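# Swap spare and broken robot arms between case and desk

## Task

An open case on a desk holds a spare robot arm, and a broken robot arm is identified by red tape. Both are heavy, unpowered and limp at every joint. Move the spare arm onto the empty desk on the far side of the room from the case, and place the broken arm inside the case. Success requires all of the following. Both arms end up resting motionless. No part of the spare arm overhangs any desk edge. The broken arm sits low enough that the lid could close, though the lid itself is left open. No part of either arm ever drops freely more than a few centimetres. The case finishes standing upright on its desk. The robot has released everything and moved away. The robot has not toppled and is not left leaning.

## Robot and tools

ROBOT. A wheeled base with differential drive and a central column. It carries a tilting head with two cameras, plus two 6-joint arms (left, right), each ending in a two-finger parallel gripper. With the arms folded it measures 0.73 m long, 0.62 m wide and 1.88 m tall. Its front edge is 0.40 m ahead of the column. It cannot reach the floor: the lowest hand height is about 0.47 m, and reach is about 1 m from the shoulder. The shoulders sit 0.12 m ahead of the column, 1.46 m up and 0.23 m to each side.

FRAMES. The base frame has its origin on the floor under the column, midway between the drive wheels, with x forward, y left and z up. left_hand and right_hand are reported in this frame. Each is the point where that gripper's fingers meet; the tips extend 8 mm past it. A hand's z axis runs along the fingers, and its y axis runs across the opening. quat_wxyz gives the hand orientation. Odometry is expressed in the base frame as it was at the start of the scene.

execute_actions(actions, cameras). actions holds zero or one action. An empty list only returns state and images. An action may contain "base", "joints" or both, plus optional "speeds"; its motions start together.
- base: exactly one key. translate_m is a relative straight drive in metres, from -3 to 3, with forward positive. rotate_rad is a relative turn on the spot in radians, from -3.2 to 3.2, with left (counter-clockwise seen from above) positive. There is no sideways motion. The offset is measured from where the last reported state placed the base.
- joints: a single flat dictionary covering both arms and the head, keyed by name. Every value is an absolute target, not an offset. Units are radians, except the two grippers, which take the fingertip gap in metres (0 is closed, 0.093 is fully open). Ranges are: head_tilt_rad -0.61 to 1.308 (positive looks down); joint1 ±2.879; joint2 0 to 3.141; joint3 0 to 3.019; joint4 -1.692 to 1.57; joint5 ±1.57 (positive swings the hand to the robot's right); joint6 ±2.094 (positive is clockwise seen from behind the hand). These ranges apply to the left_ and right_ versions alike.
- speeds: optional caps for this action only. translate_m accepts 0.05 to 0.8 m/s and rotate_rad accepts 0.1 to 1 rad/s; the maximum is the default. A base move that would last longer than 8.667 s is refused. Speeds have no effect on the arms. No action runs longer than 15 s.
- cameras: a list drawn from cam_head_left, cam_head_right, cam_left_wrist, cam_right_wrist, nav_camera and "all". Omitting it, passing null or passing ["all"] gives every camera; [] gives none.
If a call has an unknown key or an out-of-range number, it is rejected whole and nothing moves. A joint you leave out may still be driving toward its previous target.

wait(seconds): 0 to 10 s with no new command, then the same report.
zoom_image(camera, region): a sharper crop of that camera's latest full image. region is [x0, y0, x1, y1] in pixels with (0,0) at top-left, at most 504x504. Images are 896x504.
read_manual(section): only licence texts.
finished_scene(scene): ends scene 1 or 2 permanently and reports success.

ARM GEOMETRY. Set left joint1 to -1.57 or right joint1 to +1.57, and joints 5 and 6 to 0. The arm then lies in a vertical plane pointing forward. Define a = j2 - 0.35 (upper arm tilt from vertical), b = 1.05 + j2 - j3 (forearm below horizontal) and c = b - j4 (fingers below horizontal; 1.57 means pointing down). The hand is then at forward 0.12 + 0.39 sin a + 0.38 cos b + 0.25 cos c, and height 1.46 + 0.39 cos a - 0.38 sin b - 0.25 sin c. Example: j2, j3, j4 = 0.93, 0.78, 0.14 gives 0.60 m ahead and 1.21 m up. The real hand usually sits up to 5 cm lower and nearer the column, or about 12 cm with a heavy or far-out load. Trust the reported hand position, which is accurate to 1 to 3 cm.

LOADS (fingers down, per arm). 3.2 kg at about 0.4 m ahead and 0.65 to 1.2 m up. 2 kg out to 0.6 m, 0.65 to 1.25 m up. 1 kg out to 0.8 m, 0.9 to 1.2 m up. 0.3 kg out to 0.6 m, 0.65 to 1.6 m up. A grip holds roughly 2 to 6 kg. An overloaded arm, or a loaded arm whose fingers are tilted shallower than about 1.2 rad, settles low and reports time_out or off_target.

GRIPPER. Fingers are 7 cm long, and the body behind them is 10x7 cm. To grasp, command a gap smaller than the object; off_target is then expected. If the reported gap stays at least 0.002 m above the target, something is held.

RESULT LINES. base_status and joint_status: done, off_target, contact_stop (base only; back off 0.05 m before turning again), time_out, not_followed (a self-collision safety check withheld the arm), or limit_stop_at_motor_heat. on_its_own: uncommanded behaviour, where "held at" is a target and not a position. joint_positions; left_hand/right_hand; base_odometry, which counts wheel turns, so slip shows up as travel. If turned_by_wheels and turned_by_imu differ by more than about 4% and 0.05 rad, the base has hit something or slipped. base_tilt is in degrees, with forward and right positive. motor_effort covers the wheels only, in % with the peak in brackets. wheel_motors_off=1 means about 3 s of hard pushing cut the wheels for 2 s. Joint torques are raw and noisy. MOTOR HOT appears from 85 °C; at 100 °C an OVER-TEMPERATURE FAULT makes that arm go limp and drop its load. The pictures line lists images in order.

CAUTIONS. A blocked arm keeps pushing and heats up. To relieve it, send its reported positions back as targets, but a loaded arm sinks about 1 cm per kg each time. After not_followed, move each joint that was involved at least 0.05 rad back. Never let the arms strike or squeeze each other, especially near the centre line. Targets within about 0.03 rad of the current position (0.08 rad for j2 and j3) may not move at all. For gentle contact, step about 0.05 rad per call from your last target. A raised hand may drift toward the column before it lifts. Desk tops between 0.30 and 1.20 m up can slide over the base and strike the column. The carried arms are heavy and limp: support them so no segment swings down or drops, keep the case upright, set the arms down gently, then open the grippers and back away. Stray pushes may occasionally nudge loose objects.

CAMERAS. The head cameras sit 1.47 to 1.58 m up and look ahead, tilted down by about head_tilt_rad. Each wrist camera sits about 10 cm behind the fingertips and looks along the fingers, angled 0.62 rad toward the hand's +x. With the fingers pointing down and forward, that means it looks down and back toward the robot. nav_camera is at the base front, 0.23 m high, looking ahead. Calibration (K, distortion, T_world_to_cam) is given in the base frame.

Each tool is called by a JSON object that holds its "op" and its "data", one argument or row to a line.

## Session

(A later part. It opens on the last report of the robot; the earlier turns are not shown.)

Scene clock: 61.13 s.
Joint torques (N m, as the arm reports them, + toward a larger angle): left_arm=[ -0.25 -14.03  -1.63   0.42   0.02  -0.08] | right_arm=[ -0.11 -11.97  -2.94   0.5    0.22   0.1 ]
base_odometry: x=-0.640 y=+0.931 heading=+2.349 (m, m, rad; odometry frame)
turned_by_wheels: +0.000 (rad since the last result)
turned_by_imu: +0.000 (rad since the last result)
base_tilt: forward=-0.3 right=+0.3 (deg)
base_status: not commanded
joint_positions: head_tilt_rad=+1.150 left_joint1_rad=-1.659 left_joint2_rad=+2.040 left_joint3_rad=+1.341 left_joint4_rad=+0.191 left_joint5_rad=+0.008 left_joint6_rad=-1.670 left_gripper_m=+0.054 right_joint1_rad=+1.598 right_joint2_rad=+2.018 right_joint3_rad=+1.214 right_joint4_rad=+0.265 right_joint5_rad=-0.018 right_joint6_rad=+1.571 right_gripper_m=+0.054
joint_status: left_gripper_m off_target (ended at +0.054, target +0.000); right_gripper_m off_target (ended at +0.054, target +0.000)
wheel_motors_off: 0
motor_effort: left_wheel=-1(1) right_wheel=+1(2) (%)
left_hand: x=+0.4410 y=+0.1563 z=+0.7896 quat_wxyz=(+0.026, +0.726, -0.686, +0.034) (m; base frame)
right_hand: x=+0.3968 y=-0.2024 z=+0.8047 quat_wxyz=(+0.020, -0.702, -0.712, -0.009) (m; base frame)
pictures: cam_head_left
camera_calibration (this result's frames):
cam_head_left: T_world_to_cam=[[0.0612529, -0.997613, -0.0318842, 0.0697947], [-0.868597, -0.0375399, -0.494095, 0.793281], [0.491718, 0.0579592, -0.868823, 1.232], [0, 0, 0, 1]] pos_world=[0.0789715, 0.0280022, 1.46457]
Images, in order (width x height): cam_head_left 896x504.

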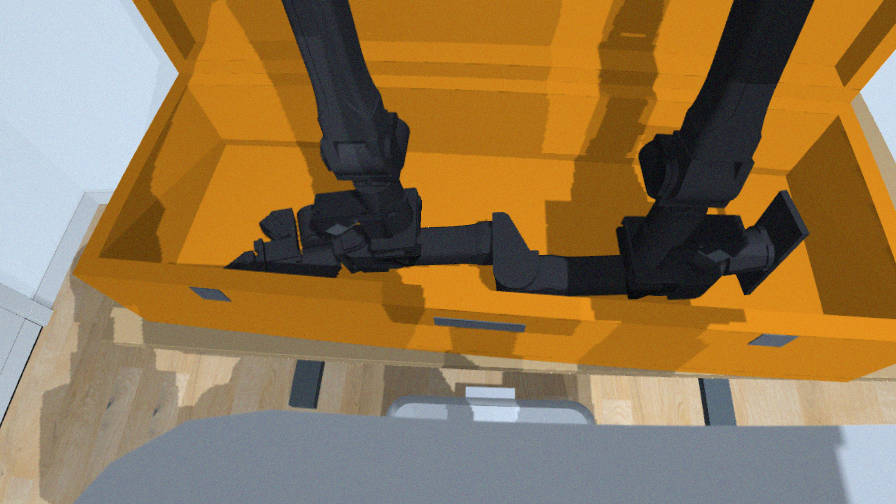

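Mirrored lift.

{"op": "execute_actions", "data": {
  "actions": [
    {"joints":{"left_joint2_rad":1.92,"right_joint2_rad":1.87,"left_joint3_rad":1.32,"right_joint3_rad":1.19}}
  ],
  "cameras": []
}}

{"op": "execute_actions", "data": {
  "actions": [
    {"joints":{"left_joint2_rad":1.83,"right_joint2_rad":1.78,"left_joint3_rad":1.25,"right_joint3_rad":1.12,"left_joint4_rad":0.15,"right_joint4_rad":0.25}}
  ],
  "cameras": []
}}

{"op": "execute_actions", "data": {
  "actions": [
    {"joints":{"left_joint2_rad":1.73,"right_joint2_rad":1.68,"left_joint3_rad":1.17,"right_joint3_rad":1.04,"left_joint4_rad":0.13,"right_joint4_rad":0.23}}
  ],
  "cameras": []
}}

{"op": "execute_actions", "data": {
  "actions": [
    {"joints":{"left_joint2_rad":1.62,"right_joint2_rad":1.57,"left_joint3_rad":1.1,"right_joint3_rad":0.97,"left_joint4_rad":0.09,"right_joint4_rad":0.2,"left_joint1_rad":-1.675,"right_joint1_rad":1.61}}
  ],
  "cameras": ["cam_head_left"]
}}

{"op": "execute_actions", "data": {
  "actions": [
    {"joints":{"left_joint2_rad":1.5,"right_joint2_rad":1.45,"left_joint3_rad":1.02,"right_joint3_rad":0.9,"left_joint4_rad":0.05,"right_joint4_rad":0.15}}
  ],
  "cameras": []
}}

{"op": "execute_actions", "data": {
  "actions": [
    {"joints":{"left_joint2_rad":1.37,"right_joint2_rad":1.32,"left_joint3_rad":0.94,"right_joint3_rad":0.83,"left_joint4_rad":0.01,"right_joint4_rad":0.1,"left_joint1_rad":-1.69,"right_joint1_rad":1.62}}
  ],
  "cameras": ["cam_head_left"]
}}

Scene clock: 77.67 s.
Joint torques (N m, as the arm reports them, + toward a larger angle): left_arm=[ -0.4  -25.23  -3.22   0.44   0.13   0.  ] | right_arm=[  0.68 -22.85  -4.98   0.59   0.17   0.23]
base_odometry: x=-0.640 y=+0.931 heading=+2.349 (m, m, rad; odometry frame)
turned_by_wheels: +0.000 (rad since the last result)
turned_by_imu: -0.002 (rad since the last result)
base_tilt: forward=-0.2 right=+0.3 (deg)
base_status: not commanded
joint_positions: head_tilt_rad=+1.150 left_joint1_rad=-1.659 left_joint2_rad=+2.032 left_joint3_rad=+1.340 left_joint4_rad=+0.191 left_joint5_rad=+0.005 left_joint6_rad=-1.681 left_gripper_m=+0.054 right_joint1_rad=+1.598 right_joint2_rad=+2.000 right_joint3_rad=+1.212 right_joint4_rad=+0.265 right_joint5_rad=-0.018 right_joint6_rad=+1.561 right_gripper_m=+0.054
joint_status: all done
wheel_motors_off: 0
motor_effort: left_wheel=-1(1) right_wheel=+2(1) (%)
left_hand: x=+0.4462 y=+0.1568 z=+0.7924 quat_wxyz=(+0.023, +0.730, -0.683, +0.036) (m; base frame)
right_hand: x=+0.4073 y=-0.2024 z=+0.8099 quat_wxyz=(+0.015, -0.698, -0.715, -0.015) (m; base frame)
pictures: none
No camera images: the call's "cameras" was empty. Leave "cameras" out to get every camera's image.

Scene clock: 78.60 s.
Joint torques (N m, as the arm reports them, + toward a larger angle): left_arm=[ -0.32 -25.29  -2.89  -0.22   0.22   0.01] | right_arm=[  0.37 -22.55  -4.59   0.69   0.07   0.2 ]
base_odometry: x=-0.640 y=+0.931 heading=+2.349 (m, m, rad; odometry frame)
turned_by_wheels: +0.000 (rad since the last result)
turned_by_imu: +0.000 (rad since the last result)
base_tilt: forward=-0.3 right=+0.3 (deg)
base_status: not commanded
joint_positions: head_tilt_rad=+1.150 left_joint1_rad=-1.659 left_joint2_rad=+1.938 left_joint3_rad=+1.270 left_joint4_rad=+0.165 left_joint5_rad=+0.004 left_joint6_rad=-1.681 left_gripper_m=+0.054 right_joint1_rad=+1.604 right_joint2_rad=+1.901 right_joint3_rad=+1.141 right_joint4_rad=+0.240 right_joint5_rad=-0.016 right_joint6_rad=+1.564 right_gripper_m=+0.054
joint_status: all done
wheel_motors_off: 0
motor_effort: left_wheel=-1(0) right_wheel=-2(0) (%)
left_hand: x=+0.4575 y=+0.1592 z=+0.8269 quat_wxyz=(+0.023, +0.730, -0.683, +0.035) (m; base frame)
right_hand: x=+0.4198 y=-0.1992 z=+0.8455 quat_wxyz=(+0.014, -0.698, -0.715, -0.017) (m; base frame)
pictures: none
No camera images: the call's "cameras" was empty. Leave "cameras" out to get every camera's image.

Scene clock: 79.43 s.
Joint torques (N m, as the arm reports them, + toward a larger angle): left_arm=[  0.28 -26.01  -2.79  -0.31   0.2   -0.01] | right_arm=[  0.03 -22.76  -4.06   0.76   0.03   0.18]
base_odometry: x=-0.640 y=+0.931 heading=+2.349 (m, m, rad; odometry frame)
turned_by_wheels: +0.000 (rad since the last result)
turned_by_imu: +0.000 (rad since the last result)
base_tilt: forward=-0.3 right=+0.3 (deg)
base_status: not commanded
joint_positions: head_tilt_rad=+1.150 left_joint1_rad=-1.659 left_joint2_rad=+1.848 left_joint3_rad=+1.191 left_joint4_rad=+0.148 left_joint5_rad=+0.004 left_joint6_rad=-1.681 left_gripper_m=+0.054 right_joint1_rad=+1.610 right_joint2_rad=+1.803 right_joint3_rad=+1.058 right_joint4_rad=+0.220 right_joint5_rad=-0.014 right_joint6_rad=+1.570 right_gripper_m=+0.054
joint_status: all done
wheel_motors_off: 0
motor_effort: left_wheel=-1(1) right_wheel=+0(2) (%)
left_hand: x=+0.4586 y=+0.1616 z=+0.8607 quat_wxyz=(+0.026, +0.730, -0.683, +0.032) (m; base frame)
right_hand: x=+0.4212 y=-0.1966 z=+0.8819 quat_wxyz=(+0.018, -0.700, -0.714, -0.016) (m; base frame)
pictures: none
No camera images: the call's "cameras" was empty. Leave "cameras" out to get every camera's image.

Scene clock: 80.33 s.
Joint torques (N m, as the arm reports them, + toward a larger angle): left_arm=[ -0.52 -26.82  -2.67  -0.55   0.24  -0.03] | right_arm=[ -0.16 -21.85  -3.31   0.94  -0.11   0.05]
base_odometry: x=-0.640 y=+0.931 heading=+2.349 (m, m, rad; odometry frame)
turned_by_wheels: +0.000 (rad since the last result)
turned_by_imu: +0.000 (rad since the last result)
base_tilt: forward=-0.3 right=+0.3 (deg)
base_status: not commanded
joint_positions: head_tilt_rad=+1.150 left_joint1_rad=-1.663 left_joint2_rad=+1.742 left_joint3_rad=+1.123 left_joint4_rad=+0.113 left_joint5_rad=+0.003 left_joint6_rad=-1.677 left_gripper_m=+0.054 right_joint1_rad=+1.614 right_joint2_rad=+1.694 right_joint3_rad=+0.985 right_joint4_rad=+0.186 right_joint5_rad=-0.011 right_joint6_rad=+1.577 right_gripper_m=+0.054
joint_status: all done
wheel_motors_off: 0
motor_effort: left_wheel=-2(1) right_wheel=-2(0) (%)
left_hand: x=+0.4687 y=+0.1612 z=+0.8995 quat_wxyz=(+0.026, +0.728, -0.685, +0.034) (m; base frame)
right_hand: x=+0.4288 y=-0.1957 z=+0.9206 quat_wxyz=(+0.017, -0.701, -0.712, -0.018) (m; base frame)
pictures: cam_head_left
camera_calibration (this result's frames):
cam_head_left: T_world_to_cam=[[0.0612529, -0.997613, -0.0318842, 0.0697947], [-0.868597, -0.0375399, -0.494094, 0.79328], [0.491718, 0.0579592, -0.868823, 1.232], [0, 0, 0, 1]] pos_world=[0.0789715, 0.0280022, 1.46457]
Images, in order (width x height): cam_head_left 896x504.

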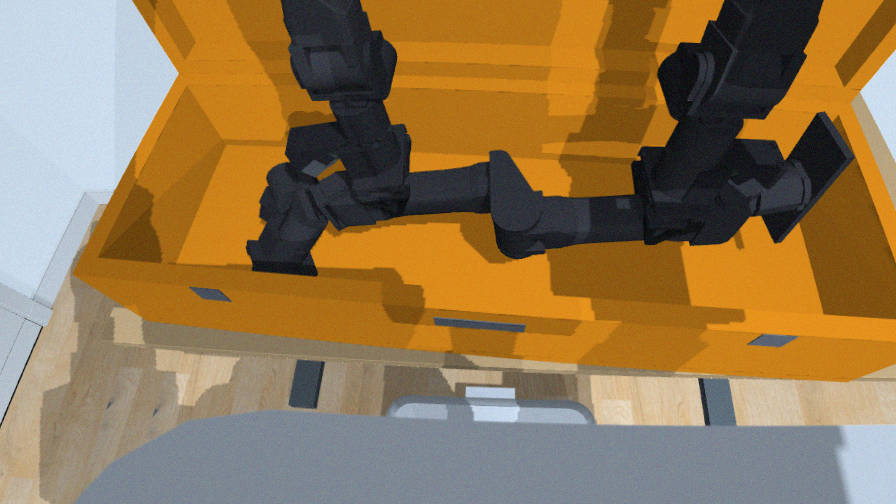

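Scene clock: 81.23 s.
Joint torques (N m, as the arm reports them, + toward a larger angle): left_arm=[ -0.61 -26.98  -2.05  -0.29   0.23   0.03] | right_arm=[ -0.43 -22.06  -2.17   0.95  -0.11   0.1 ]
base_odometry: x=-0.640 y=+0.931 heading=+2.349 (m, m, rad; odometry frame)
turned_by_wheels: +0.000 (rad since the last result)
turned_by_imu: +0.000 (rad since the last result)
base_tilt: forward=-0.3 right=+0.3 (deg)
base_status: not commanded
joint_positions: head_tilt_rad=+1.150 left_joint1_rad=-1.667 left_joint2_rad=+1.628 left_joint3_rad=+1.039 left_joint4_rad=+0.075 left_joint5_rad=+0.004 left_joint6_rad=-1.683 left_gripper_m=+0.054 right_joint1_rad=+1.619 right_joint2_rad=+1.571 right_joint3_rad=+0.907 right_joint4_rad=+0.136 right_joint5_rad=-0.011 right_joint6_rad=+1.577 right_gripper_m=+0.054
joint_status: all done
wheel_motors_off: 0
motor_effort: left_wheel=-2(2) right_wheel=+1(2) (%)
left_hand: x=+0.4688 y=+0.1623 z=+0.9416 quat_wxyz=(+0.029, +0.729, -0.683, +0.033) (m; base frame)
right_hand: x=+0.4307 y=-0.1945 z=+0.9633 quat_wxyz=(+0.021, -0.701, -0.713, -0.017) (m; base frame)
pictures: none
No camera images: the call's "cameras" was empty. Leave "cameras" out to get every camera's image.

Scene clock: 82.37 s.
Joint torques (N m, as the arm reports them, + toward a larger angle): left_arm=[ -0.94 -27.01  -1.94  -0.57   0.49   0.11] | right_arm=[  0.47 -21.58  -1.18   1.17  -0.06   0.03]
base_odometry: x=-0.640 y=+0.931 heading=+2.349 (m, m, rad; odometry frame)
turned_by_wheels: +0.000 (rad since the last result)
turned_by_imu: +0.000 (rad since the last result)
base_tilt: forward=-0.2 right=+0.3 (deg)
base_status: not commanded
joint_positions: head_tilt_rad=+1.150 left_joint1_rad=-1.678 left_joint2_rad=+1.502 left_joint3_rad=+0.961 left_joint4_rad=+0.039 left_joint5_rad=-0.003 left_joint6_rad=-1.688 left_gripper_m=+0.054 right_joint1_rad=+1.621 right_joint2_rad=+1.438 right_joint3_rad=+0.831 right_joint4_rad=+0.084 right_joint5_rad=-0.012 right_joint6_rad=+1.579 right_gripper_m=+0.054
joint_status: all done
wheel_motors_off: 0
motor_effort: left_wheel=-1(3) right_wheel=-1(1) (%)
left_hand: x=+0.4726 y=+0.1603 z=+0.9865 quat_wxyz=(+0.027, +0.729, -0.683, +0.038) (m; base frame)
right_hand: x=+0.4330 y=-0.1953 z=+1.0077 quat_wxyz=(+0.020, -0.701, -0.713, -0.019) (m; base frame)
pictures: cam_head_left
camera_calibration (this result's frames):
cam_head_left: T_world_to_cam=[[0.0612529, -0.997613, -0.0318842, 0.0697947], [-0.868597, -0.0375399, -0.494094, 0.79328], [0.491718, 0.0579592, -0.868823, 1.232], [0, 0, 0, 1]] pos_world=[0.0789715, 0.0280022, 1.46457]
Images, in order (width x height): cam_head_left 896x504.

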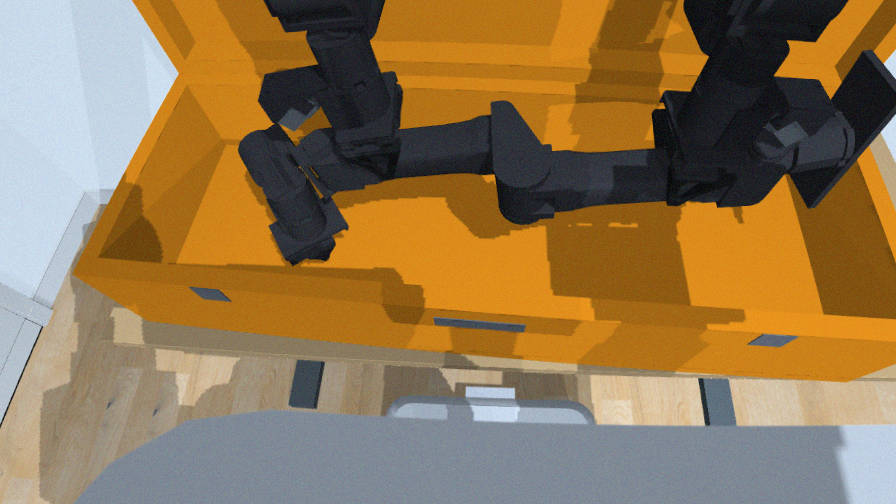

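{"op": "execute_actions", "data": {
  "actions": [
    {"joints":{"left_joint2_rad":1.2,"right_joint2_rad":1.18,"left_joint3_rad":0.86,"right_joint3_rad":0.76,"left_joint4_rad":-0.06,"right_joint4_rad":0.03,"left_joint6_rad":-1.7}}
  ],
  "cameras": []
}}

{"op": "execute_actions", "data": {
  "actions": [
    {"joints":{"left_joint2_rad":1.04,"right_joint2_rad":1.02,"left_joint3_rad":0.79,"right_joint3_rad":0.7,"left_joint4_rad":-0.14,"right_joint4_rad":-0.06,"left_joint1_rad":-1.705,"right_joint1_rad":1.63}}
  ],
  "cameras": []
}}

{"op": "execute_actions", "data": {
  "actions": [
    {"joints":{"left_joint2_rad":0.88,"right_joint2_rad":0.86,"left_joint3_rad":0.74,"right_joint3_rad":0.65,"left_joint4_rad":-0.25,"right_joint4_rad":-0.17}}
  ],
  "cameras": []
}}

{"op": "execute_actions", "data": {
  "actions": [
    {"joints":{"head_tilt_rad":0.9,"left_joint2_rad":0.72,"right_joint2_rad":0.7,"left_joint3_rad":0.7,"right_joint3_rad":0.61,"left_joint4_rad":-0.37,"right_joint4_rad":-0.29,"left_joint1_rad":-1.725,"right_joint1_rad":1.645}}
  ],
  "cameras": []
}}

{"op": "execute_actions", "data": {
  "actions": [
    {"base":{"translate_m":-0.7},"speeds":{"translate_m":0.25}}
  ],
  "cameras": ["cam_head_right"]
}}

{"op": "execute_actions", "data": {
  "actions": [
    {"base":{"rotate_rad":-3.13},"speeds":{"rotate_rad":0.5},"joints":{"left_joint2_rad":0.88,"right_joint2_rad":0.86,"left_joint3_rad":0.74,"right_joint3_rad":0.65,"left_joint4_rad":-0.25,"right_joint4_rad":-0.18,"left_joint1_rad":-1.705,"right_joint1_rad":1.63}}
  ],
  "cameras": ["nav_camera","cam_head_right"]
}}

Scene clock: 101.97 s.
Joint torques (N m, as the arm reports them, + toward a larger angle): left_arm=[ -0.25 -26.43   0.01  -0.49   0.79  -0.1 ] | right_arm=[ -0.09 -21.1   -0.09   1.26   0.28   0.1 ]
base_odometry: x=-0.640 y=+0.931 heading=+2.349 (m, m, rad; odometry frame)
turned_by_wheels: +0.000 (rad since the last result)
turned_by_imu: -0.002 (rad since the last result)
base_tilt: forward=-0.3 right=+0.3 (deg)
base_status: not commanded
joint_positions: head_tilt_rad=+1.150 left_joint1_rad=-1.682 left_joint2_rad=+1.334 left_joint3_rad=+0.867 left_joint4_rad=-0.033 left_joint5_rad=-0.009 left_joint6_rad=-1.698 left_gripper_m=+0.054 right_joint1_rad=+1.629 right_joint2_rad=+1.290 right_joint3_rad=+0.757 right_joint4_rad=+0.010 right_joint5_rad=-0.020 right_joint6_rad=+1.576 right_gripper_m=+0.054
joint_status: all done
wheel_motors_off: 0
motor_effort: left_wheel=-1(2) right_wheel=+2(2) (%)
left_hand: x=+0.4706 y=+0.1641 z=+1.0436 quat_wxyz=(+0.025, +0.731, -0.680, +0.038) (m; base frame)
right_hand: x=+0.4317 y=-0.1916 z=+1.0550 quat_wxyz=(+0.025, -0.698, -0.715, -0.025) (m; base frame)
pictures: none
No camera images: the call's "cameras" was empty. Leave "cameras" out to get every camera's image.

Scene clock: 103.10 s.
Joint torques (N m, as the arm reports them, + toward a larger angle): left_arm=[ -0.29 -26.27   1.41  -0.77   0.93  -0.05] | right_arm=[ -0.23 -19.43   1.7    1.19   0.32   0.02]
base_odometry: x=-0.640 y=+0.931 heading=+2.349 (m, m, rad; odometry frame)
turned_by_wheels: +0.000 (rad since the last result)
turned_by_imu: +0.000 (rad since the last result)
base_tilt: forward=-0.2 right=+0.3 (deg)
base_status: not commanded
joint_positions: head_tilt_rad=+1.150 left_joint1_rad=-1.692 left_joint2_rad=+1.172 left_joint3_rad=+0.788 left_joint4_rad=-0.110 left_joint5_rad=-0.013 left_joint6_rad=-1.705 left_gripper_m=+0.054 right_joint1_rad=+1.638 right_joint2_rad=+1.126 right_joint3_rad=+0.687 right_joint4_rad=-0.080 right_joint5_rad=-0.021 right_joint6_rad=+1.579 right_gripper_m=+0.054
joint_status: all done
wheel_motors_off: 0
motor_effort: left_wheel=-1(2) right_wheel=+0(2) (%)
left_hand: x=+0.4654 y=+0.1653 z=+1.0960 quat_wxyz=(+0.025, +0.732, -0.679, +0.042) (m; base frame)
right_hand: x=+0.4272 y=-0.1897 z=+1.1046 quat_wxyz=(+0.027, -0.698, -0.715, -0.029) (m; base frame)
pictures: none
No camera images: the call's "cameras" was empty. Leave "cameras" out to get every camera's image.

Scene clock: 104.20 s.
Joint torques (N m, as the arm reports them, + toward a larger angle): left_arm=[  0.04 -23.81   3.48  -0.69   0.78  -0.02] | right_arm=[ -1.5  -18.64   3.9    1.2    0.61   0.  ]
base_odometry: x=-0.640 y=+0.931 heading=+2.349 (m, m, rad; odometry frame)
turned_by_wheels: +0.000 (rad since the last result)
turned_by_imu: +0.000 (rad since the last result)
base_tilt: forward=-0.3 right=+0.3 (deg)
base_status: not commanded
joint_positions: head_tilt_rad=+1.150 left_joint1_rad=-1.701 left_joint2_rad=+1.006 left_joint3_rad=+0.723 left_joint4_rad=-0.216 left_joint5_rad=-0.009 left_joint6_rad=-1.710 left_gripper_m=+0.054 right_joint1_rad=+1.647 right_joint2_rad=+0.961 right_joint3_rad=+0.625 right_joint4_rad=-0.191 right_joint5_rad=-0.028 right_joint6_rad=+1.585 right_gripper_m=+0.054
joint_status: all done
wheel_motors_off: 0
motor_effort: left_wheel=-1(3) right_wheel=+1(3) (%)
left_hand: x=+0.4547 y=+0.1666 z=+1.1467 quat_wxyz=(+0.031, +0.732, -0.679, +0.043) (m; base frame)
right_hand: x=+0.4158 y=-0.1877 z=+1.1508 quat_wxyz=(+0.034, -0.698, -0.715, -0.032) (m; base frame)
pictures: none
No camera images: the call's "cameras" was empty. Leave "cameras" out to get every camera's image.

Scene clock: 105.20 s.
Joint torques (N m, as the arm reports them, + toward a larger angle): left_arm=[  0.   -21.94   5.78  -0.97   1.01   0.08] | right_arm=[ -1.4  -17.08   6.19   1.22   0.7   -0.06]
base_odometry: x=-0.640 y=+0.931 heading=+2.349 (m, m, rad; odometry frame)
turned_by_wheels: +0.000 (rad since the last result)
turned_by_imu: +0.000 (rad since the last result)
base_tilt: forward=-0.3 right=+0.3 (deg)
base_status: not commanded
joint_positions: head_tilt_rad=+0.915 left_joint1_rad=-1.716 left_joint2_rad=+0.838 left_joint3_rad=+0.668 left_joint4_rad=-0.333 left_joint5_rad=-0.013 left_joint6_rad=-1.718 left_gripper_m=+0.054 right_joint1_rad=+1.658 right_joint2_rad=+0.794 right_joint3_rad=+0.571 right_joint4_rad=-0.309 right_joint5_rad=-0.030 right_joint6_rad=+1.593 right_gripper_m=+0.054
joint_status: all done
wheel_motors_off: 0
motor_effort: left_wheel=-1(4) right_wheel=+1(4) (%)
left_hand: x=+0.4407 y=+0.1672 z=+1.1946 quat_wxyz=(+0.036, +0.732, -0.679, +0.045) (m; base frame)
right_hand: x=+0.4007 y=-0.1864 z=+1.1941 quat_wxyz=(+0.041, -0.698, -0.714, -0.034) (m; base frame)
pictures: none
No camera images: the call's "cameras" was empty. Leave "cameras" out to get every camera's image.

Scene clock: 109.00 s.
Joint torques (N m, as the arm reports them, + toward a larger angle): left_arm=[  0.19 -21.34   6.17  -0.97   1.03   0.15] | right_arm=[ -1.12 -16.77   6.72   1.1    0.75  -0.04]
base_odometry: x=-0.149 y=+0.433 heading=+2.348 (m, m, rad; odometry frame)
turned_by_wheels: -0.001 (rad since the last result)
turned_by_imu: -0.001 (rad since the last result)
base_tilt: forward=-0.2 right=+0.3 (deg)
base_status: done
joint_positions: head_tilt_rad=+0.914 left_joint1_rad=-1.716 left_joint2_rad=+0.838 left_joint3_rad=+0.660 left_joint4_rad=-0.333 left_joint5_rad=-0.014 left_joint6_rad=-1.721 left_gripper_m=+0.054 right_joint1_rad=+1.659 right_joint2_rad=+0.793 right_joint3_rad=+0.564 right_joint4_rad=-0.309 right_joint5_rad=-0.030 right_joint6_rad=+1.592 right_gripper_m=+0.054
joint_status: not commanded
wheel_motors_off: 0
motor_effort: left_wheel=-2(40) right_wheel=+2(41) (%)
left_hand: x=+0.4362 y=+0.1675 z=+1.1936 quat_wxyz=(+0.038, +0.733, -0.678, +0.042) (m; base frame)
right_hand: x=+0.3968 y=-0.1862 z=+1.1937 quat_wxyz=(+0.043, -0.698, -0.714, -0.032) (m; base frame)
pictures: cam_head_right
camera_calibration (this result's frames):
cam_head_right: T_world_to_cam=[[0.0656134, -0.996463, -0.0525058, 0.0268173], [-0.741602, -0.013491, -0.670704, 1.05495], [0.667623, 0.0829456, -0.739864, 1.02253], [0, 0, 0, 1]] pos_world=[0.0979306, -0.0438595, 1.4655]
Images, in order (width x height): cam_head_right 896x504.

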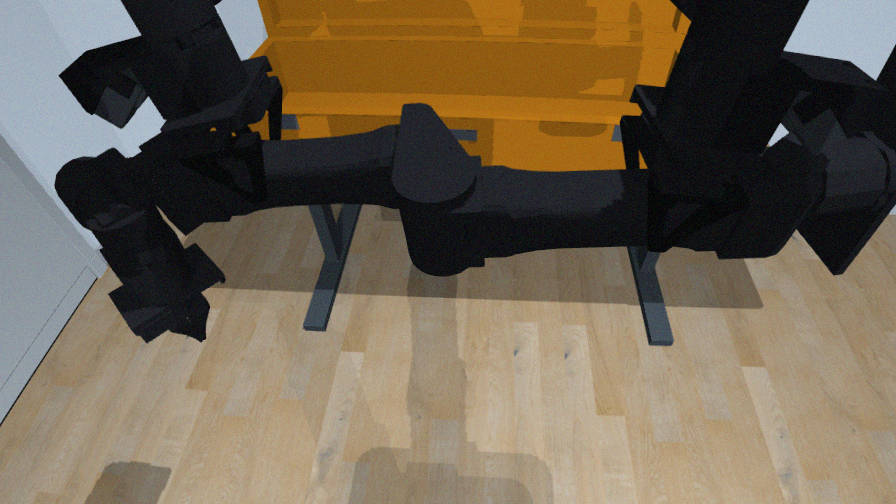

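Scene clock: 116.33 s.
Joint torques (N m, as the arm reports them, + toward a larger angle): left_arm=[  0.18 -23.11   4.36  -0.91   0.77   0.07] | right_arm=[ -1.43 -17.05   4.07   1.38   0.54   0.03]
base_odometry: x=-0.149 y=+0.433 heading=-0.781 (m, m, rad; odometry frame)
turned_by_wheels: -3.129 (rad since the last result)
turned_by_imu: -3.145 (rad since the last result)
base_tilt: forward=-0.3 right=+0.3 (deg)
base_status: done
joint_positions: head_tilt_rad=+0.914 left_joint1_rad=-1.700 left_joint2_rad=+0.995 left_joint3_rad=+0.714 left_joint4_rad=-0.218 left_joint5_rad=-0.009 left_joint6_rad=-1.716 left_gripper_m=+0.054 right_joint1_rad=+1.649 right_joint2_rad=+0.946 right_joint3_rad=+0.623 right_joint4_rad=-0.202 right_joint5_rad=-0.025 right_joint6_rad=+1.581 right_gripper_m=+0.054
joint_status: all done
wheel_motors_off: 0
motor_effort: left_wheel=+4(55) right_wheel=-7(46) (%)
left_hand: x=+0.4522 y=+0.1671 z=+1.1493 quat_wxyz=(+0.031, +0.734, -0.677, +0.043) (m; base frame)
right_hand: x=+0.4161 y=-0.1876 z=+1.1550 quat_wxyz=(+0.034, -0.696, -0.717, -0.032) (m; base frame)
pictures: cam_head_right, nav_camera
camera_calibration (this result's frames):
cam_head_right: T_world_to_cam=[[0.0656134, -0.996463, -0.0525058, 0.0268173], [-0.741602, -0.013491, -0.670704, 1.05495], [0.667623, 0.0829456, -0.739864, 1.02253], [0, 0, 0, 1]] pos_world=[0.0979306, -0.0438595, 1.4655]
Images, in order (width x height): cam_head_right 896x504, nav_camera 896x504.

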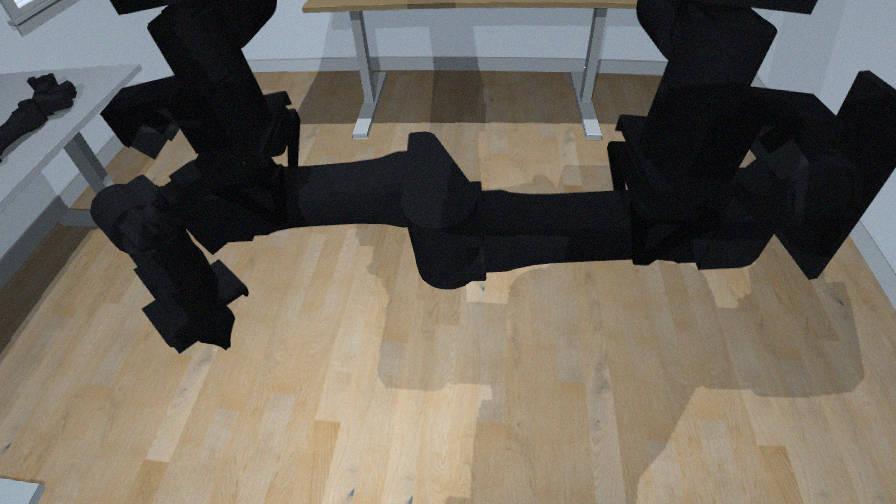

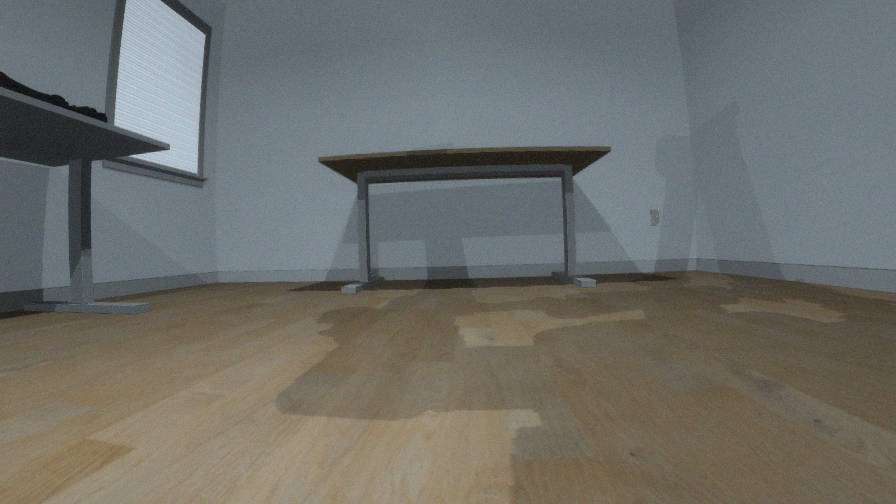

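Same geometry, ~4 cm farther.

{"op": "execute_actions", "data": {
  "actions": [
    {"base":{"translate_m":2.02},"speeds":{"translate_m":0.4},"joints":{"head_tilt_rad":1.15,"left_joint2_rad":1.04,"right_joint2_rad":1.02,"left_joint3_rad":0.79,"right_joint3_rad":0.7,"left_joint4_rad":-0.15,"right_joint4_rad":-0.08}}
  ],
  "cameras": []
}}

{"op": "execute_actions", "data": {
  "actions": [
    {"base":{"rotate_rad":0.15},"speeds":{"rotate_rad":0.2},"joints":{"left_joint2_rad":1.2,"right_joint2_rad":1.18,"left_joint3_rad":0.86,"right_joint3_rad":0.76,"left_joint4_rad":-0.08,"right_joint4_rad":0.0,"left_joint1_rad":-1.69,"right_joint1_rad":1.62}}
  ],
  "cameras": []
}}

{"op": "execute_actions", "data": {
  "actions": [
    {"joints":{"left_joint2_rad":1.36,"right_joint2_rad":1.33,"left_joint3_rad":0.94,"right_joint3_rad":0.83,"left_joint4_rad":-0.02,"right_joint4_rad":0.07}}
  ],
  "cameras": []
}}

{"op": "execute_actions", "data": {
  "actions": [
    {"joints":{"left_joint2_rad":1.49,"right_joint2_rad":1.46,"left_joint3_rad":1.02,"right_joint3_rad":0.9,"left_joint4_rad":0.02,"right_joint4_rad":0.12,"left_joint1_rad":-1.675,"right_joint1_rad":1.61}}
  ],
  "cameras": []
}}

{"op": "execute_actions", "data": {
  "actions": [
    {"joints":{"left_joint2_rad":1.55,"right_joint2_rad":1.52,"left_joint3_rad":1.06,"right_joint3_rad":0.935,"left_joint4_rad":0.05,"right_joint4_rad":0.15}}
  ],
  "cameras": []
}}

{"op": "execute_actions", "data": {
  "actions": [
    {"joints":{"left_joint2_rad":1.61,"right_joint2_rad":1.58,"left_joint3_rad":1.1,"right_joint3_rad":0.97,"left_joint4_rad":0.07,"right_joint4_rad":0.17}}
  ],
  "cameras": []
}}

{"op": "execute_actions", "data": {
  "actions": [
    {"joints":{"left_joint2_rad":1.66,"right_joint2_rad":1.63,"left_joint3_rad":1.135,"right_joint3_rad":1.0,"left_joint4_rad":0.08,"right_joint4_rad":0.19}}
  ],
  "cameras": ["cam_head_left"]
}}

Scene clock: 144.43 s.
Joint torques (N m, as the arm reports them, + toward a larger angle): left_arm=[  0.5  -25.58   1.33  -0.74   0.92   0.06] | right_arm=[  0.22 -18.04   2.19   1.03   0.14   0.08]
base_odometry: x=+1.286 y=-0.990 heading=-0.781 (m, m, rad; odometry frame)
turned_by_wheels: -0.001 (rad since the last result)
turned_by_imu: -0.009 (rad since the last result)
base_tilt: forward=-0.3 right=+0.3 (deg)
base_status: done
joint_positions: head_tilt_rad=+1.149 left_joint1_rad=-1.697 left_joint2_rad=+1.172 left_joint3_rad=+0.787 left_joint4_rad=-0.118 left_joint5_rad=-0.012 left_joint6_rad=-1.708 left_gripper_m=+0.054 right_joint1_rad=+1.635 right_joint2_rad=+1.112 right_joint3_rad=+0.683 right_joint4_rad=-0.096 right_joint5_rad=-0.017 right_joint6_rad=+1.576 right_gripper_m=+0.054
joint_status: all done
wheel_motors_off: 0
motor_effort: left_wheel=-3(58) right_wheel=+1(71) (%)
left_hand: x=+0.4628 y=+0.1628 z=+1.0963 quat_wxyz=(+0.030, +0.732, -0.679, +0.040) (m; base frame)
right_hand: x=+0.4261 y=-0.1921 z=+1.1085 quat_wxyz=(+0.026, -0.697, -0.716, -0.025) (m; base frame)
pictures: none
No camera images: the call's "cameras" was empty. Leave "cameras" out to get every camera's image.

Scene clock: 145.83 s.
Joint torques (N m, as the arm reports them, + toward a larger angle): left_arm=[ -0.08 -24.89   0.61  -0.65   0.57  -0.05] | right_arm=[ -0.44 -19.03   0.61   0.9    0.21   0.09]
base_odometry: x=+1.286 y=-0.990 heading=-0.633 (m, m, rad; odometry frame)
turned_by_wheels: +0.148 (rad since the last result)
turned_by_imu: +0.147 (rad since the last result)
base_tilt: forward=-0.2 right=+0.3 (deg)
base_status: done
joint_positions: head_tilt_rad=+1.149 left_joint1_rad=-1.682 left_joint2_rad=+1.319 left_joint3_rad=+0.861 left_joint4_rad=-0.051 left_joint5_rad=-0.004 left_joint6_rad=-1.702 left_gripper_m=+0.054 right_joint1_rad=+1.630 right_joint2_rad=+1.266 right_joint3_rad=+0.752 right_joint4_rad=-0.011 right_joint5_rad=-0.017 right_joint6_rad=+1.573 right_gripper_m=+0.054
joint_status: all done
wheel_motors_off: 0
motor_effort: left_wheel=-1(52) right_wheel=+0(51) (%)
left_hand: x=+0.4692 y=+0.1641 z=+1.0489 quat_wxyz=(+0.030, +0.733, -0.679, +0.036) (m; base frame)
right_hand: x=+0.4329 y=-0.1918 z=+1.0626 quat_wxyz=(+0.025, -0.697, -0.716, -0.024) (m; base frame)
pictures: none
No camera images: the call's "cameras" was empty. Leave "cameras" out to get every camera's image.

Scene clock: 147.10 s.
Joint torques (N m, as the arm reports them, + toward a larger angle): left_arm=[ -0.05 -25.31  -0.9   -0.8    0.49  -0.09] | right_arm=[  0.34 -19.75  -1.21   0.75  -0.05   0.14]
base_odometry: x=+1.286 y=-0.990 heading=-0.633 (m, m, rad; odometry frame)
turned_by_wheels: +0.000 (rad since the last result)
turned_by_imu: -0.001 (rad since the last result)
base_tilt: forward=-0.2 right=+0.3 (deg)
base_status: not commanded
joint_positions: head_tilt_rad=+1.149 left_joint1_rad=-1.679 left_joint2_rad=+1.476 left_joint3_rad=+0.952 left_joint4_rad=+0.010 left_joint5_rad=-0.002 left_joint6_rad=-1.697 left_gripper_m=+0.054 right_joint1_rad=+1.619 right_joint2_rad=+1.417 right_joint3_rad=+0.828 right_joint4_rad=+0.061 right_joint5_rad=-0.013 right_joint6_rad=+1.572 right_gripper_m=+0.054
joint_status: all done
wheel_motors_off: 0
motor_effort: left_wheel=-4(6) right_wheel=+6(4) (%)
left_hand: x=+0.4720 y=+0.1601 z=+0.9956 quat_wxyz=(+0.031, +0.731, -0.681, +0.034) (m; base frame)
right_hand: x=+0.4351 y=-0.1960 z=+1.0143 quat_wxyz=(+0.021, -0.698, -0.715, -0.018) (m; base frame)
pictures: none
No camera images: the call's "cameras" was empty. Leave "cameras" out to get every camera's image.

Scene clock: 148.23 s.
Joint torques (N m, as the arm reports them, + toward a larger angle): left_arm=[ -0.39 -25.5   -1.62  -0.67   0.34  -0.14] | right_arm=[  0.07 -20.24  -2.15   0.92  -0.06   0.13]
base_odometry: x=+1.286 y=-0.990 heading=-0.633 (m, m, rad; odometry frame)
turned_by_wheels: +0.000 (rad since the last result)
turned_by_imu: +0.000 (rad since the last result)
base_tilt: forward=-0.3 right=+0.3 (deg)
base_status: not commanded
joint_positions: head_tilt_rad=+1.149 left_joint1_rad=-1.671 left_joint2_rad=+1.600 left_joint3_rad=+1.034 left_joint4_rad=+0.049 left_joint5_rad=+0.001 left_joint6_rad=-1.690 left_gripper_m=+0.054 right_joint1_rad=+1.616 right_joint2_rad=+1.546 right_joint3_rad=+0.905 right_joint4_rad=+0.110 right_joint5_rad=-0.013 right_joint6_rad=+1.571 right_gripper_m=+0.054
joint_status: all done
wheel_motors_off: 0
motor_effort: left_wheel=-5(6) right_wheel=+5(5) (%)
left_hand: x=+0.4735 y=+0.1609 z=+0.9515 quat_wxyz=(+0.030, +0.731, -0.681, +0.032) (m; base frame)
right_hand: x=+0.4358 y=-0.1960 z=+0.9712 quat_wxyz=(+0.021, -0.699, -0.715, -0.016) (m; base frame)
pictures: none
No camera images: the call's "cameras" was empty. Leave "cameras" out to get every camera's image.

Scene clock: 149.00 s.
Joint torques (N m, as the arm reports them, + toward a larger angle): left_arm=[ -0.38 -23.74  -2.06  -0.32   0.41  -0.19] | right_arm=[  0.48 -19.29  -2.74   1.32  -0.02   0.09]
base_odometry: x=+1.286 y=-0.990 heading=-0.633 (m, m, rad; odometry frame)
turned_by_wheels: +0.000 (rad since the last result)
turned_by_imu: +0.000 (rad since the last result)
base_tilt: forward=-0.3 right=+0.3 (deg)
base_status: not commanded
joint_positions: head_tilt_rad=+1.149 left_joint1_rad=-1.670 left_joint2_rad=+1.652 left_joint3_rad=+1.079 left_joint4_rad=+0.074 left_joint5_rad=-0.001 left_joint6_rad=-1.687 left_gripper_m=+0.054 right_joint1_rad=+1.613 right_joint2_rad=+1.599 right_joint3_rad=+0.949 right_joint4_rad=+0.132 right_joint5_rad=-0.013 right_joint6_rad=+1.570 right_gripper_m=+0.054
joint_status: all done
wheel_motors_off: 0
motor_effort: left_wheel=-3(5) right_wheel=+5(5) (%)
left_hand: x=+0.4808 y=+0.1596 z=+0.9324 quat_wxyz=(+0.024, +0.730, -0.682, +0.038) (m; base frame)
right_hand: x=+0.4418 y=-0.1970 z=+0.9521 quat_wxyz=(+0.016, -0.699, -0.715, -0.019) (m; base frame)
pictures: none
No camera images: the call's "cameras" was empty. Leave "cameras" out to get every camera's image.

Scene clock: 149.70 s.
Joint torques (N m, as the arm reports them, + toward a larger angle): left_arm=[ -1.22 -23.38  -1.45   0.15   0.47  -0.2 ] | right_arm=[  0.99 -19.88  -3.58   1.13   0.23   0.14]
base_odometry: x=+1.286 y=-0.990 heading=-0.633 (m, m, rad; odometry frame)
turned_by_wheels: +0.000 (rad since the last result)
turned_by_imu: +0.000 (rad since the last result)
base_tilt: forward=-0.3 right=+0.3 (deg)
base_status: not commanded
joint_positions: head_tilt_rad=+1.149 left_joint1_rad=-1.669 left_joint2_rad=+1.692 left_joint3_rad=+1.112 left_joint4_rad=+0.081 left_joint5_rad=-0.003 left_joint6_rad=-1.683 left_gripper_m=+0.054 right_joint1_rad=+1.609 right_joint2_rad=+1.663 right_joint3_rad=+0.989 right_joint4_rad=+0.153 right_joint5_rad=-0.019 right_joint6_rad=+1.571 right_gripper_m=+0.054
joint_status: all done
wheel_motors_off: 0
motor_effort: left_wheel=-4(5) right_wheel=+4(5) (%)
left_hand: x=+0.4818 y=+0.1595 z=+0.9176 quat_wxyz=(+0.022, +0.729, -0.683, +0.037) (m; base frame)
right_hand: x=+0.4396 y=-0.1976 z=+0.9299 quat_wxyz=(+0.017, -0.700, -0.713, -0.020) (m; base frame)
pictures: none
No camera images: the call's "cameras" was empty. Leave "cameras" out to get every camera's image.

Scene clock: 150.40 s.
Joint torques (N m, as the arm reports them, + toward a larger angle): left_arm=[  0.11 -20.82  -0.05   0.58   0.57  -0.27] | right_arm=[  0.82 -19.99  -4.05   0.98   0.31   0.11]
base_odometry: x=+1.286 y=-0.990 heading=-0.633 (m, m, rad; odometry frame)
turned_by_wheels: +0.000 (rad since the last result)
turned_by_imu: +0.000 (rad since the last result)
base_tilt: forward=-0.3 right=+0.3 (deg)
base_status: not commanded
joint_positions: head_tilt_rad=+1.149 left_joint1_rad=-1.669 left_joint2_rad=+1.707 left_joint3_rad=+1.130 left_joint4_rad=+0.079 left_joint5_rad=-0.004 left_joint6_rad=-1.679 left_gripper_m=+0.054 right_joint1_rad=+1.607 right_joint2_rad=+1.712 right_joint3_rad=+1.023 right_joint4_rad=+0.175 right_joint5_rad=-0.021 right_joint6_rad=+1.570 right_gripper_m=+0.054
joint_status: all done
wheel_motors_off: 0
motor_effort: left_wheel=-5(4) right_wheel=+7(5) (%)
left_hand: x=+0.4845 y=+0.1590 z=+0.9118 quat_wxyz=(+0.022, +0.727, -0.685, +0.037) (m; base frame)
right_hand: x=+0.4397 y=-0.1985 z=+0.9125 quat_wxyz=(+0.015, -0.700, -0.713, -0.022) (m; base frame)
pictures: cam_head_left
camera_calibration (this result's frames):
cam_head_left: T_world_to_cam=[[0.061277, -0.997613, -0.0318379, 0.0697222], [-0.868224, -0.0375399, -0.494751, 0.794272], [0.492374, 0.0579592, -0.868452, 1.23139], [0, 0, 0, 1]] pos_world=[0.0790285, 0.0280022, 1.46459]
Images, in order (width x height): cam_head_left 896x504.

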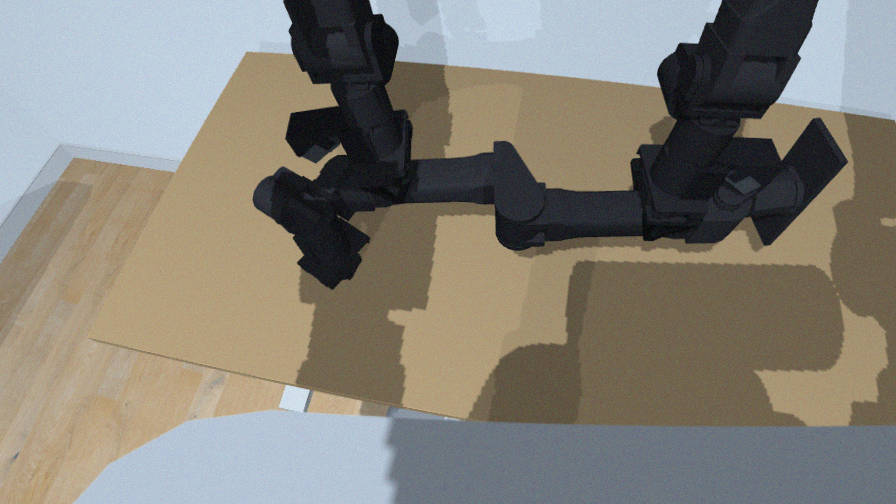

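{"op": "execute_actions", "data": {
  "actions": [
    {"base":{"rotate_rad":-0.22},"speeds":{"rotate_rad":0.1},"joints":{"left_joint2_rad":1.69,"left_joint3_rad":1.15}}
  ],
  "cameras": []
}}

{"op": "execute_actions", "data": {
  "actions": [
    {"joints":{"left_joint2_rad":1.74,"right_joint2_rad":1.69,"left_joint3_rad":1.195,"right_joint3_rad":1.045,"right_joint4_rad":0.2}}
  ],
  "cameras": ["cam_head_left"]
}}

Scene clock: 158.97 s.
Joint torques (N m, as the arm reports them, + toward a larger angle): left_arm=[  0.13 -22.84  -1.63  -0.04   0.29  -0.24] | right_arm=[  0.6  -20.17  -4.09   0.76  -0.2    0.18]
base_odometry: x=+1.286 y=-0.990 heading=-0.851 (m, m, rad; odometry frame)
turned_by_wheels: -0.218 (rad since the last result)
turned_by_imu: -0.218 (rad since the last result)
base_tilt: forward=-0.3 right=+0.3 (deg)
base_status: done
joint_positions: head_tilt_rad=+1.149 left_joint1_rad=-1.668 left_joint2_rad=+1.761 left_joint3_rad=+1.161 left_joint4_rad=+0.094 left_joint5_rad=+0.002 left_joint6_rad=-1.683 left_gripper_m=+0.054 right_joint1_rad=+1.607 right_joint2_rad=+1.717 right_joint3_rad=+1.022 right_joint4_rad=+0.180 right_joint5_rad=-0.009 right_joint6_rad=+1.571 right_gripper_m=+0.054
joint_status: all done
wheel_motors_off: 0
motor_effort: left_wheel=+0(47) right_wheel=+0(54) (%)
left_hand: x=+0.4777 y=+0.1572 z=+0.8922 quat_wxyz=(+0.026, +0.729, -0.683, +0.036) (m; base frame)
right_hand: x=+0.4377 y=-0.2004 z=+0.9108 quat_wxyz=(+0.011, -0.701, -0.713, -0.018) (m; base frame)
pictures: none
No camera images: the call's "cameras" was empty. Leave "cameras" out to get every camera's image.

Scene clock: 159.73 s.
Joint torques (N m, as the arm reports them, + toward a larger angle): left_arm=[ -0.59 -23.56  -2.28  -0.05   0.33  -0.25] | right_arm=[  0.96 -19.91  -4.37   1.08  -0.26   0.15]
base_odometry: x=+1.286 y=-0.990 heading=-0.851 (m, m, rad; odometry frame)
turned_by_wheels: +0.000 (rad since the last result)
turned_by_imu: +0.000 (rad since the last result)
base_tilt: forward=-0.3 right=+0.3 (deg)
base_status: not commanded
joint_positions: head_tilt_rad=+1.149 left_joint1_rad=-1.668 left_joint2_rad=+1.818 left_joint3_rad=+1.214 left_joint4_rad=+0.095 left_joint5_rad=+0.001 left_joint6_rad=-1.681 left_gripper_m=+0.054 right_joint1_rad=+1.604 right_joint2_rad=+1.773 right_joint3_rad=+1.070 right_joint4_rad=+0.185 right_joint5_rad=-0.008 right_joint6_rad=+1.571 right_gripper_m=+0.054
joint_status: all done
wheel_motors_off: 0
motor_effort: left_wheel=+4(3) right_wheel=-4(3) (%)
left_hand: x=+0.4783 y=+0.1555 z=+0.8707 quat_wxyz=(+0.027, +0.728, -0.684, +0.034) (m; base frame)
right_hand: x=+0.4372 y=-0.2016 z=+0.8901 quat_wxyz=(+0.011, -0.701, -0.713, -0.015) (m; base frame)
pictures: cam_head_left
camera_calibration (this result's frames):
cam_head_left: T_world_to_cam=[[0.061277, -0.997613, -0.0318379, 0.0697222], [-0.868224, -0.0375399, -0.494751, 0.794272], [0.492374, 0.0579592, -0.868452, 1.23139], [0, 0, 0, 1]] pos_world=[0.0790285, 0.0280022, 1.46459]
Images, in order (width x height): cam_head_left 896x504.

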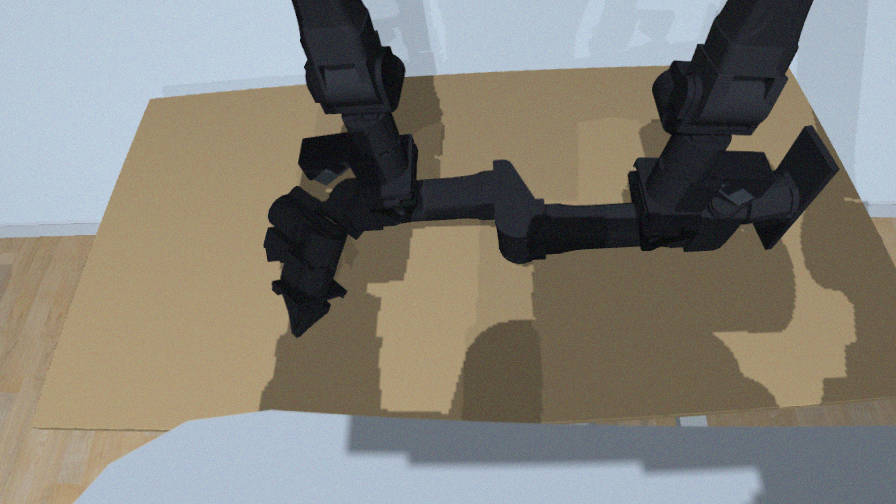

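{"op": "execute_actions", "data": {
  "actions": [
    {"joints":{"left_joint2_rad":1.8,"right_joint2_rad":1.76,"left_joint3_rad":1.25,"right_joint3_rad":1.11,"left_joint1_rad":-1.66,"right_joint1_rad":1.6}}
  ],
  "cameras": []
}}

{"op": "execute_actions", "data": {
  "actions": [
    {"joints":{"left_joint2_rad":1.86,"right_joint2_rad":1.83,"left_joint3_rad":1.31,"right_joint3_rad":1.18}}
  ],
  "cameras": []
}}

{"op": "execute_actions", "data": {
  "actions": [
    {"joints":{"left_joint2_rad":1.92,"right_joint2_rad":1.89,"left_joint3_rad":1.37,"right_joint3_rad":1.24}}
  ],
  "cameras": []
}}

{"op": "execute_actions", "data": {
  "actions": [
    {"joints":{"left_joint2_rad":1.98,"right_joint2_rad":1.94,"left_joint3_rad":1.435,"right_joint3_rad":1.29}}
  ],
  "cameras": []
}}

{"op": "execute_actions", "data": {
  "actions": [
    {"joints":{"left_joint2_rad":2.03,"right_joint2_rad":1.99,"left_joint3_rad":1.485,"right_joint3_rad":1.34}}
  ],
  "cameras": ["cam_head_left"]
}}

Scene clock: 171.80 s.
Joint torques (N m, as the arm reports them, + toward a larger angle): left_arm=[ -0.57 -23.03  -2.66  -0.12   0.29  -0.23] | right_arm=[  0.46 -20.8   -4.38   0.87   0.13   0.16]
base_odometry: x=+1.286 y=-0.990 heading=-0.851 (m, m, rad; odometry frame)
turned_by_wheels: +0.000 (rad since the last result)
turned_by_imu: -0.002 (rad since the last result)
base_tilt: forward=-0.2 right=+0.3 (deg)
base_status: not commanded
joint_positions: head_tilt_rad=+1.149 left_joint1_rad=-1.663 left_joint2_rad=+1.881 left_joint3_rad=+1.272 left_joint4_rad=+0.097 left_joint5_rad=+0.002 left_joint6_rad=-1.682 left_gripper_m=+0.054 right_joint1_rad=+1.602 right_joint2_rad=+1.845 right_joint3_rad=+1.134 right_joint4_rad=+0.187 right_joint5_rad=-0.016 right_joint6_rad=+1.567 right_gripper_m=+0.054
joint_status: all done
wheel_motors_off: 0
motor_effort: left_wheel=+4(5) right_wheel=-3(5) (%)
left_hand: x=+0.4767 y=+0.1573 z=+0.8462 quat_wxyz=(+0.027, +0.729, -0.683, +0.031) (m; base frame)
right_hand: x=+0.4365 y=-0.2012 z=+0.8631 quat_wxyz=(+0.015, -0.700, -0.714, -0.015) (m; base frame)
pictures: none
No camera images: the call's "cameras" was empty. Leave "cameras" out to get every camera's image.

Scene clock: 172.53 s.
Joint torques (N m, as the arm reports them, + toward a larger angle): left_arm=[  0.09 -23.21  -2.24  -0.04   0.4   -0.21] | right_arm=[  0.12 -20.1   -4.46   0.98   0.32   0.19]
base_odometry: x=+1.286 y=-0.990 heading=-0.851 (m, m, rad; odometry frame)
turned_by_wheels: +0.000 (rad since the last result)
turned_by_imu: +0.000 (rad since the last result)
base_tilt: forward=-0.2 right=+0.3 (deg)
base_status: not commanded
joint_positions: head_tilt_rad=+1.149 left_joint1_rad=-1.661 left_joint2_rad=+1.932 left_joint3_rad=+1.328 left_joint4_rad=+0.094 left_joint5_rad=-0.001 left_joint6_rad=-1.682 left_gripper_m=+0.054 right_joint1_rad=+1.599 right_joint2_rad=+1.914 right_joint3_rad=+1.205 right_joint4_rad=+0.188 right_joint5_rad=-0.020 right_joint6_rad=+1.563 right_gripper_m=+0.054
joint_status: all done
wheel_motors_off: 0
motor_effort: left_wheel=+5(5) right_wheel=-3(3) (%)
left_hand: x=+0.4798 y=+0.1574 z=+0.8264 quat_wxyz=(+0.024, +0.730, -0.683, +0.031) (m; base frame)
right_hand: x=+0.4388 y=-0.2020 z=+0.8364 quat_wxyz=(+0.015, -0.699, -0.715, -0.017) (m; base frame)
pictures: none
No camera images: the call's "cameras" was empty. Leave "cameras" out to get every camera's image.

Scene clock: 173.30 s.
Joint torques (N m, as the arm reports them, + toward a larger angle): left_arm=[ -0.22 -21.72  -2.01   0.2    0.4   -0.29] | right_arm=[  0.57 -19.64  -4.62   0.78   0.38   0.17]
base_odometry: x=+1.286 y=-0.990 heading=-0.851 (m, m, rad; odometry frame)
turned_by_wheels: +0.000 (rad since the last result)
turned_by_imu: +0.000 (rad since the last result)
base_tilt: forward=-0.2 right=+0.3 (deg)
base_status: not commanded
joint_positions: head_tilt_rad=+1.149 left_joint1_rad=-1.660 left_joint2_rad=+1.977 left_joint3_rad=+1.386 left_joint4_rad=+0.089 left_joint5_rad=-0.001 left_joint6_rad=-1.676 left_gripper_m=+0.054 right_joint1_rad=+1.596 right_joint2_rad=+1.971 right_joint3_rad=+1.269 right_joint4_rad=+0.190 right_joint5_rad=-0.022 right_joint6_rad=+1.564 right_gripper_m=+0.054
joint_status: all done
wheel_motors_off: 0
motor_effort: left_wheel=+4(4) right_wheel=-2(3) (%)
left_hand: x=+0.4861 y=+0.1564 z=+0.8089 quat_wxyz=(+0.021, +0.728, -0.685, +0.034) (m; base frame)
right_hand: x=+0.4431 y=-0.2031 z=+0.8141 quat_wxyz=(+0.011, -0.700, -0.714, -0.020) (m; base frame)
pictures: none
No camera images: the call's "cameras" was empty. Leave "cameras" out to get every camera's image.

Scene clock: 174.10 s.
Joint torques (N m, as the arm reports them, + toward a larger angle): left_arm=[ -0.49 -22.29  -1.84  -0.02   0.42  -0.29] | right_arm=[  0.67 -20.18  -4.62   0.83   0.31   0.16]
base_odometry: x=+1.286 y=-0.990 heading=-0.851 (m, m, rad; odometry frame)
turned_by_wheels: +0.000 (rad since the last result)
turned_by_imu: +0.000 (rad since the last result)
base_tilt: forward=-0.3 right=+0.3 (deg)
base_status: not commanded
joint_positions: head_tilt_rad=+1.149 left_joint1_rad=-1.659 left_joint2_rad=+2.043 left_joint3_rad=+1.451 left_joint4_rad=+0.090 left_joint5_rad=-0.001 left_joint6_rad=-1.674 left_gripper_m=+0.054 right_joint1_rad=+1.595 right_joint2_rad=+2.021 right_joint3_rad=+1.317 right_joint4_rad=+0.191 right_joint5_rad=-0.020 right_joint6_rad=+1.566 right_gripper_m=+0.054
joint_status: all done
wheel_motors_off: 0
motor_effort: left_wheel=+4(4) right_wheel=-1(3) (%)
left_hand: x=+0.4834 y=+0.1555 z=+0.7837 quat_wxyz=(+0.021, +0.727, -0.685, +0.033) (m; base frame)
right_hand: x=+0.4402 y=-0.2039 z=+0.7948 quat_wxyz=(+0.011, -0.701, -0.713, -0.018) (m; base frame)
pictures: none
No camera images: the call's "cameras" was empty. Leave "cameras" out to get every camera's image.

Scene clock: 174.87 s.
Joint torques (N m, as the arm reports them, + toward a larger angle): left_arm=[ -0.42 -21.93  -1.98   0.01   0.38  -0.28] | right_arm=[  0.67 -19.21  -3.8    0.73   0.12   0.18]
base_odometry: x=+1.286 y=-0.990 heading=-0.851 (m, m, rad; odometry frame)
turned_by_wheels: +0.000 (rad since the last result)
turned_by_imu: +0.000 (rad since the last result)
base_tilt: forward=-0.3 right=+0.4 (deg)
base_status: not commanded
joint_positions: head_tilt_rad=+1.149 left_joint1_rad=-1.658 left_joint2_rad=+2.088 left_joint3_rad=+1.503 left_joint4_rad=+0.092 left_joint5_rad=-0.001 left_joint6_rad=-1.674 left_gripper_m=+0.054 right_joint1_rad=+1.594 right_joint2_rad=+2.055 right_joint3_rad=+1.359 right_joint4_rad=+0.191 right_joint5_rad=-0.017 right_joint6_rad=+1.566 right_gripper_m=+0.054
joint_status: all done
wheel_motors_off: 0
motor_effort: left_wheel=+4(5) right_wheel=-4(4) (%)
left_hand: x=+0.4857 y=+0.1546 z=+0.7663 quat_wxyz=(+0.018, +0.728, -0.685, +0.037) (m; base frame)
right_hand: x=+0.4439 y=-0.2047 z=+0.7815 quat_wxyz=(+0.007, -0.701, -0.713, -0.020) (m; base frame)
pictures: cam_head_left
camera_calibration (this result's frames):
cam_head_left: T_world_to_cam=[[0.061277, -0.997613, -0.0318379, 0.0697222], [-0.868224, -0.0375399, -0.494751, 0.794272], [0.492374, 0.0579592, -0.868452, 1.23139], [0, 0, 0, 1]] pos_world=[0.0790285, 0.0280022, 1.46459]
Images, in order (width x height): cam_head_left 896x504.

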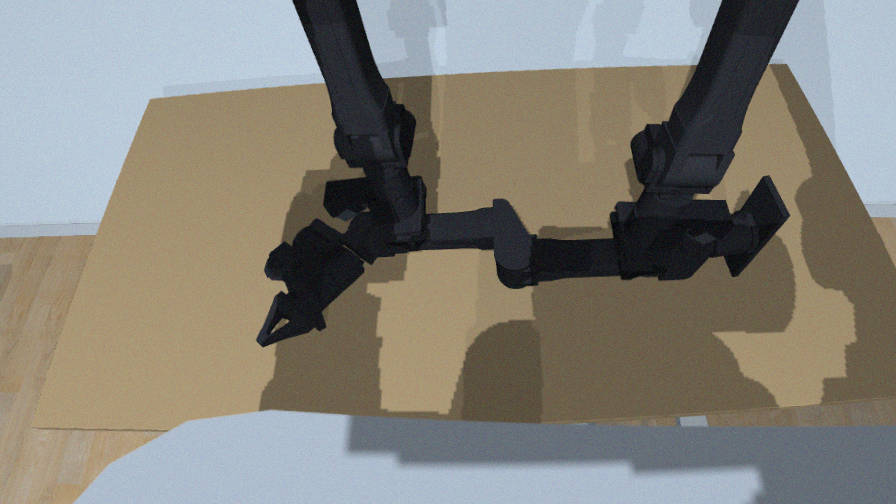

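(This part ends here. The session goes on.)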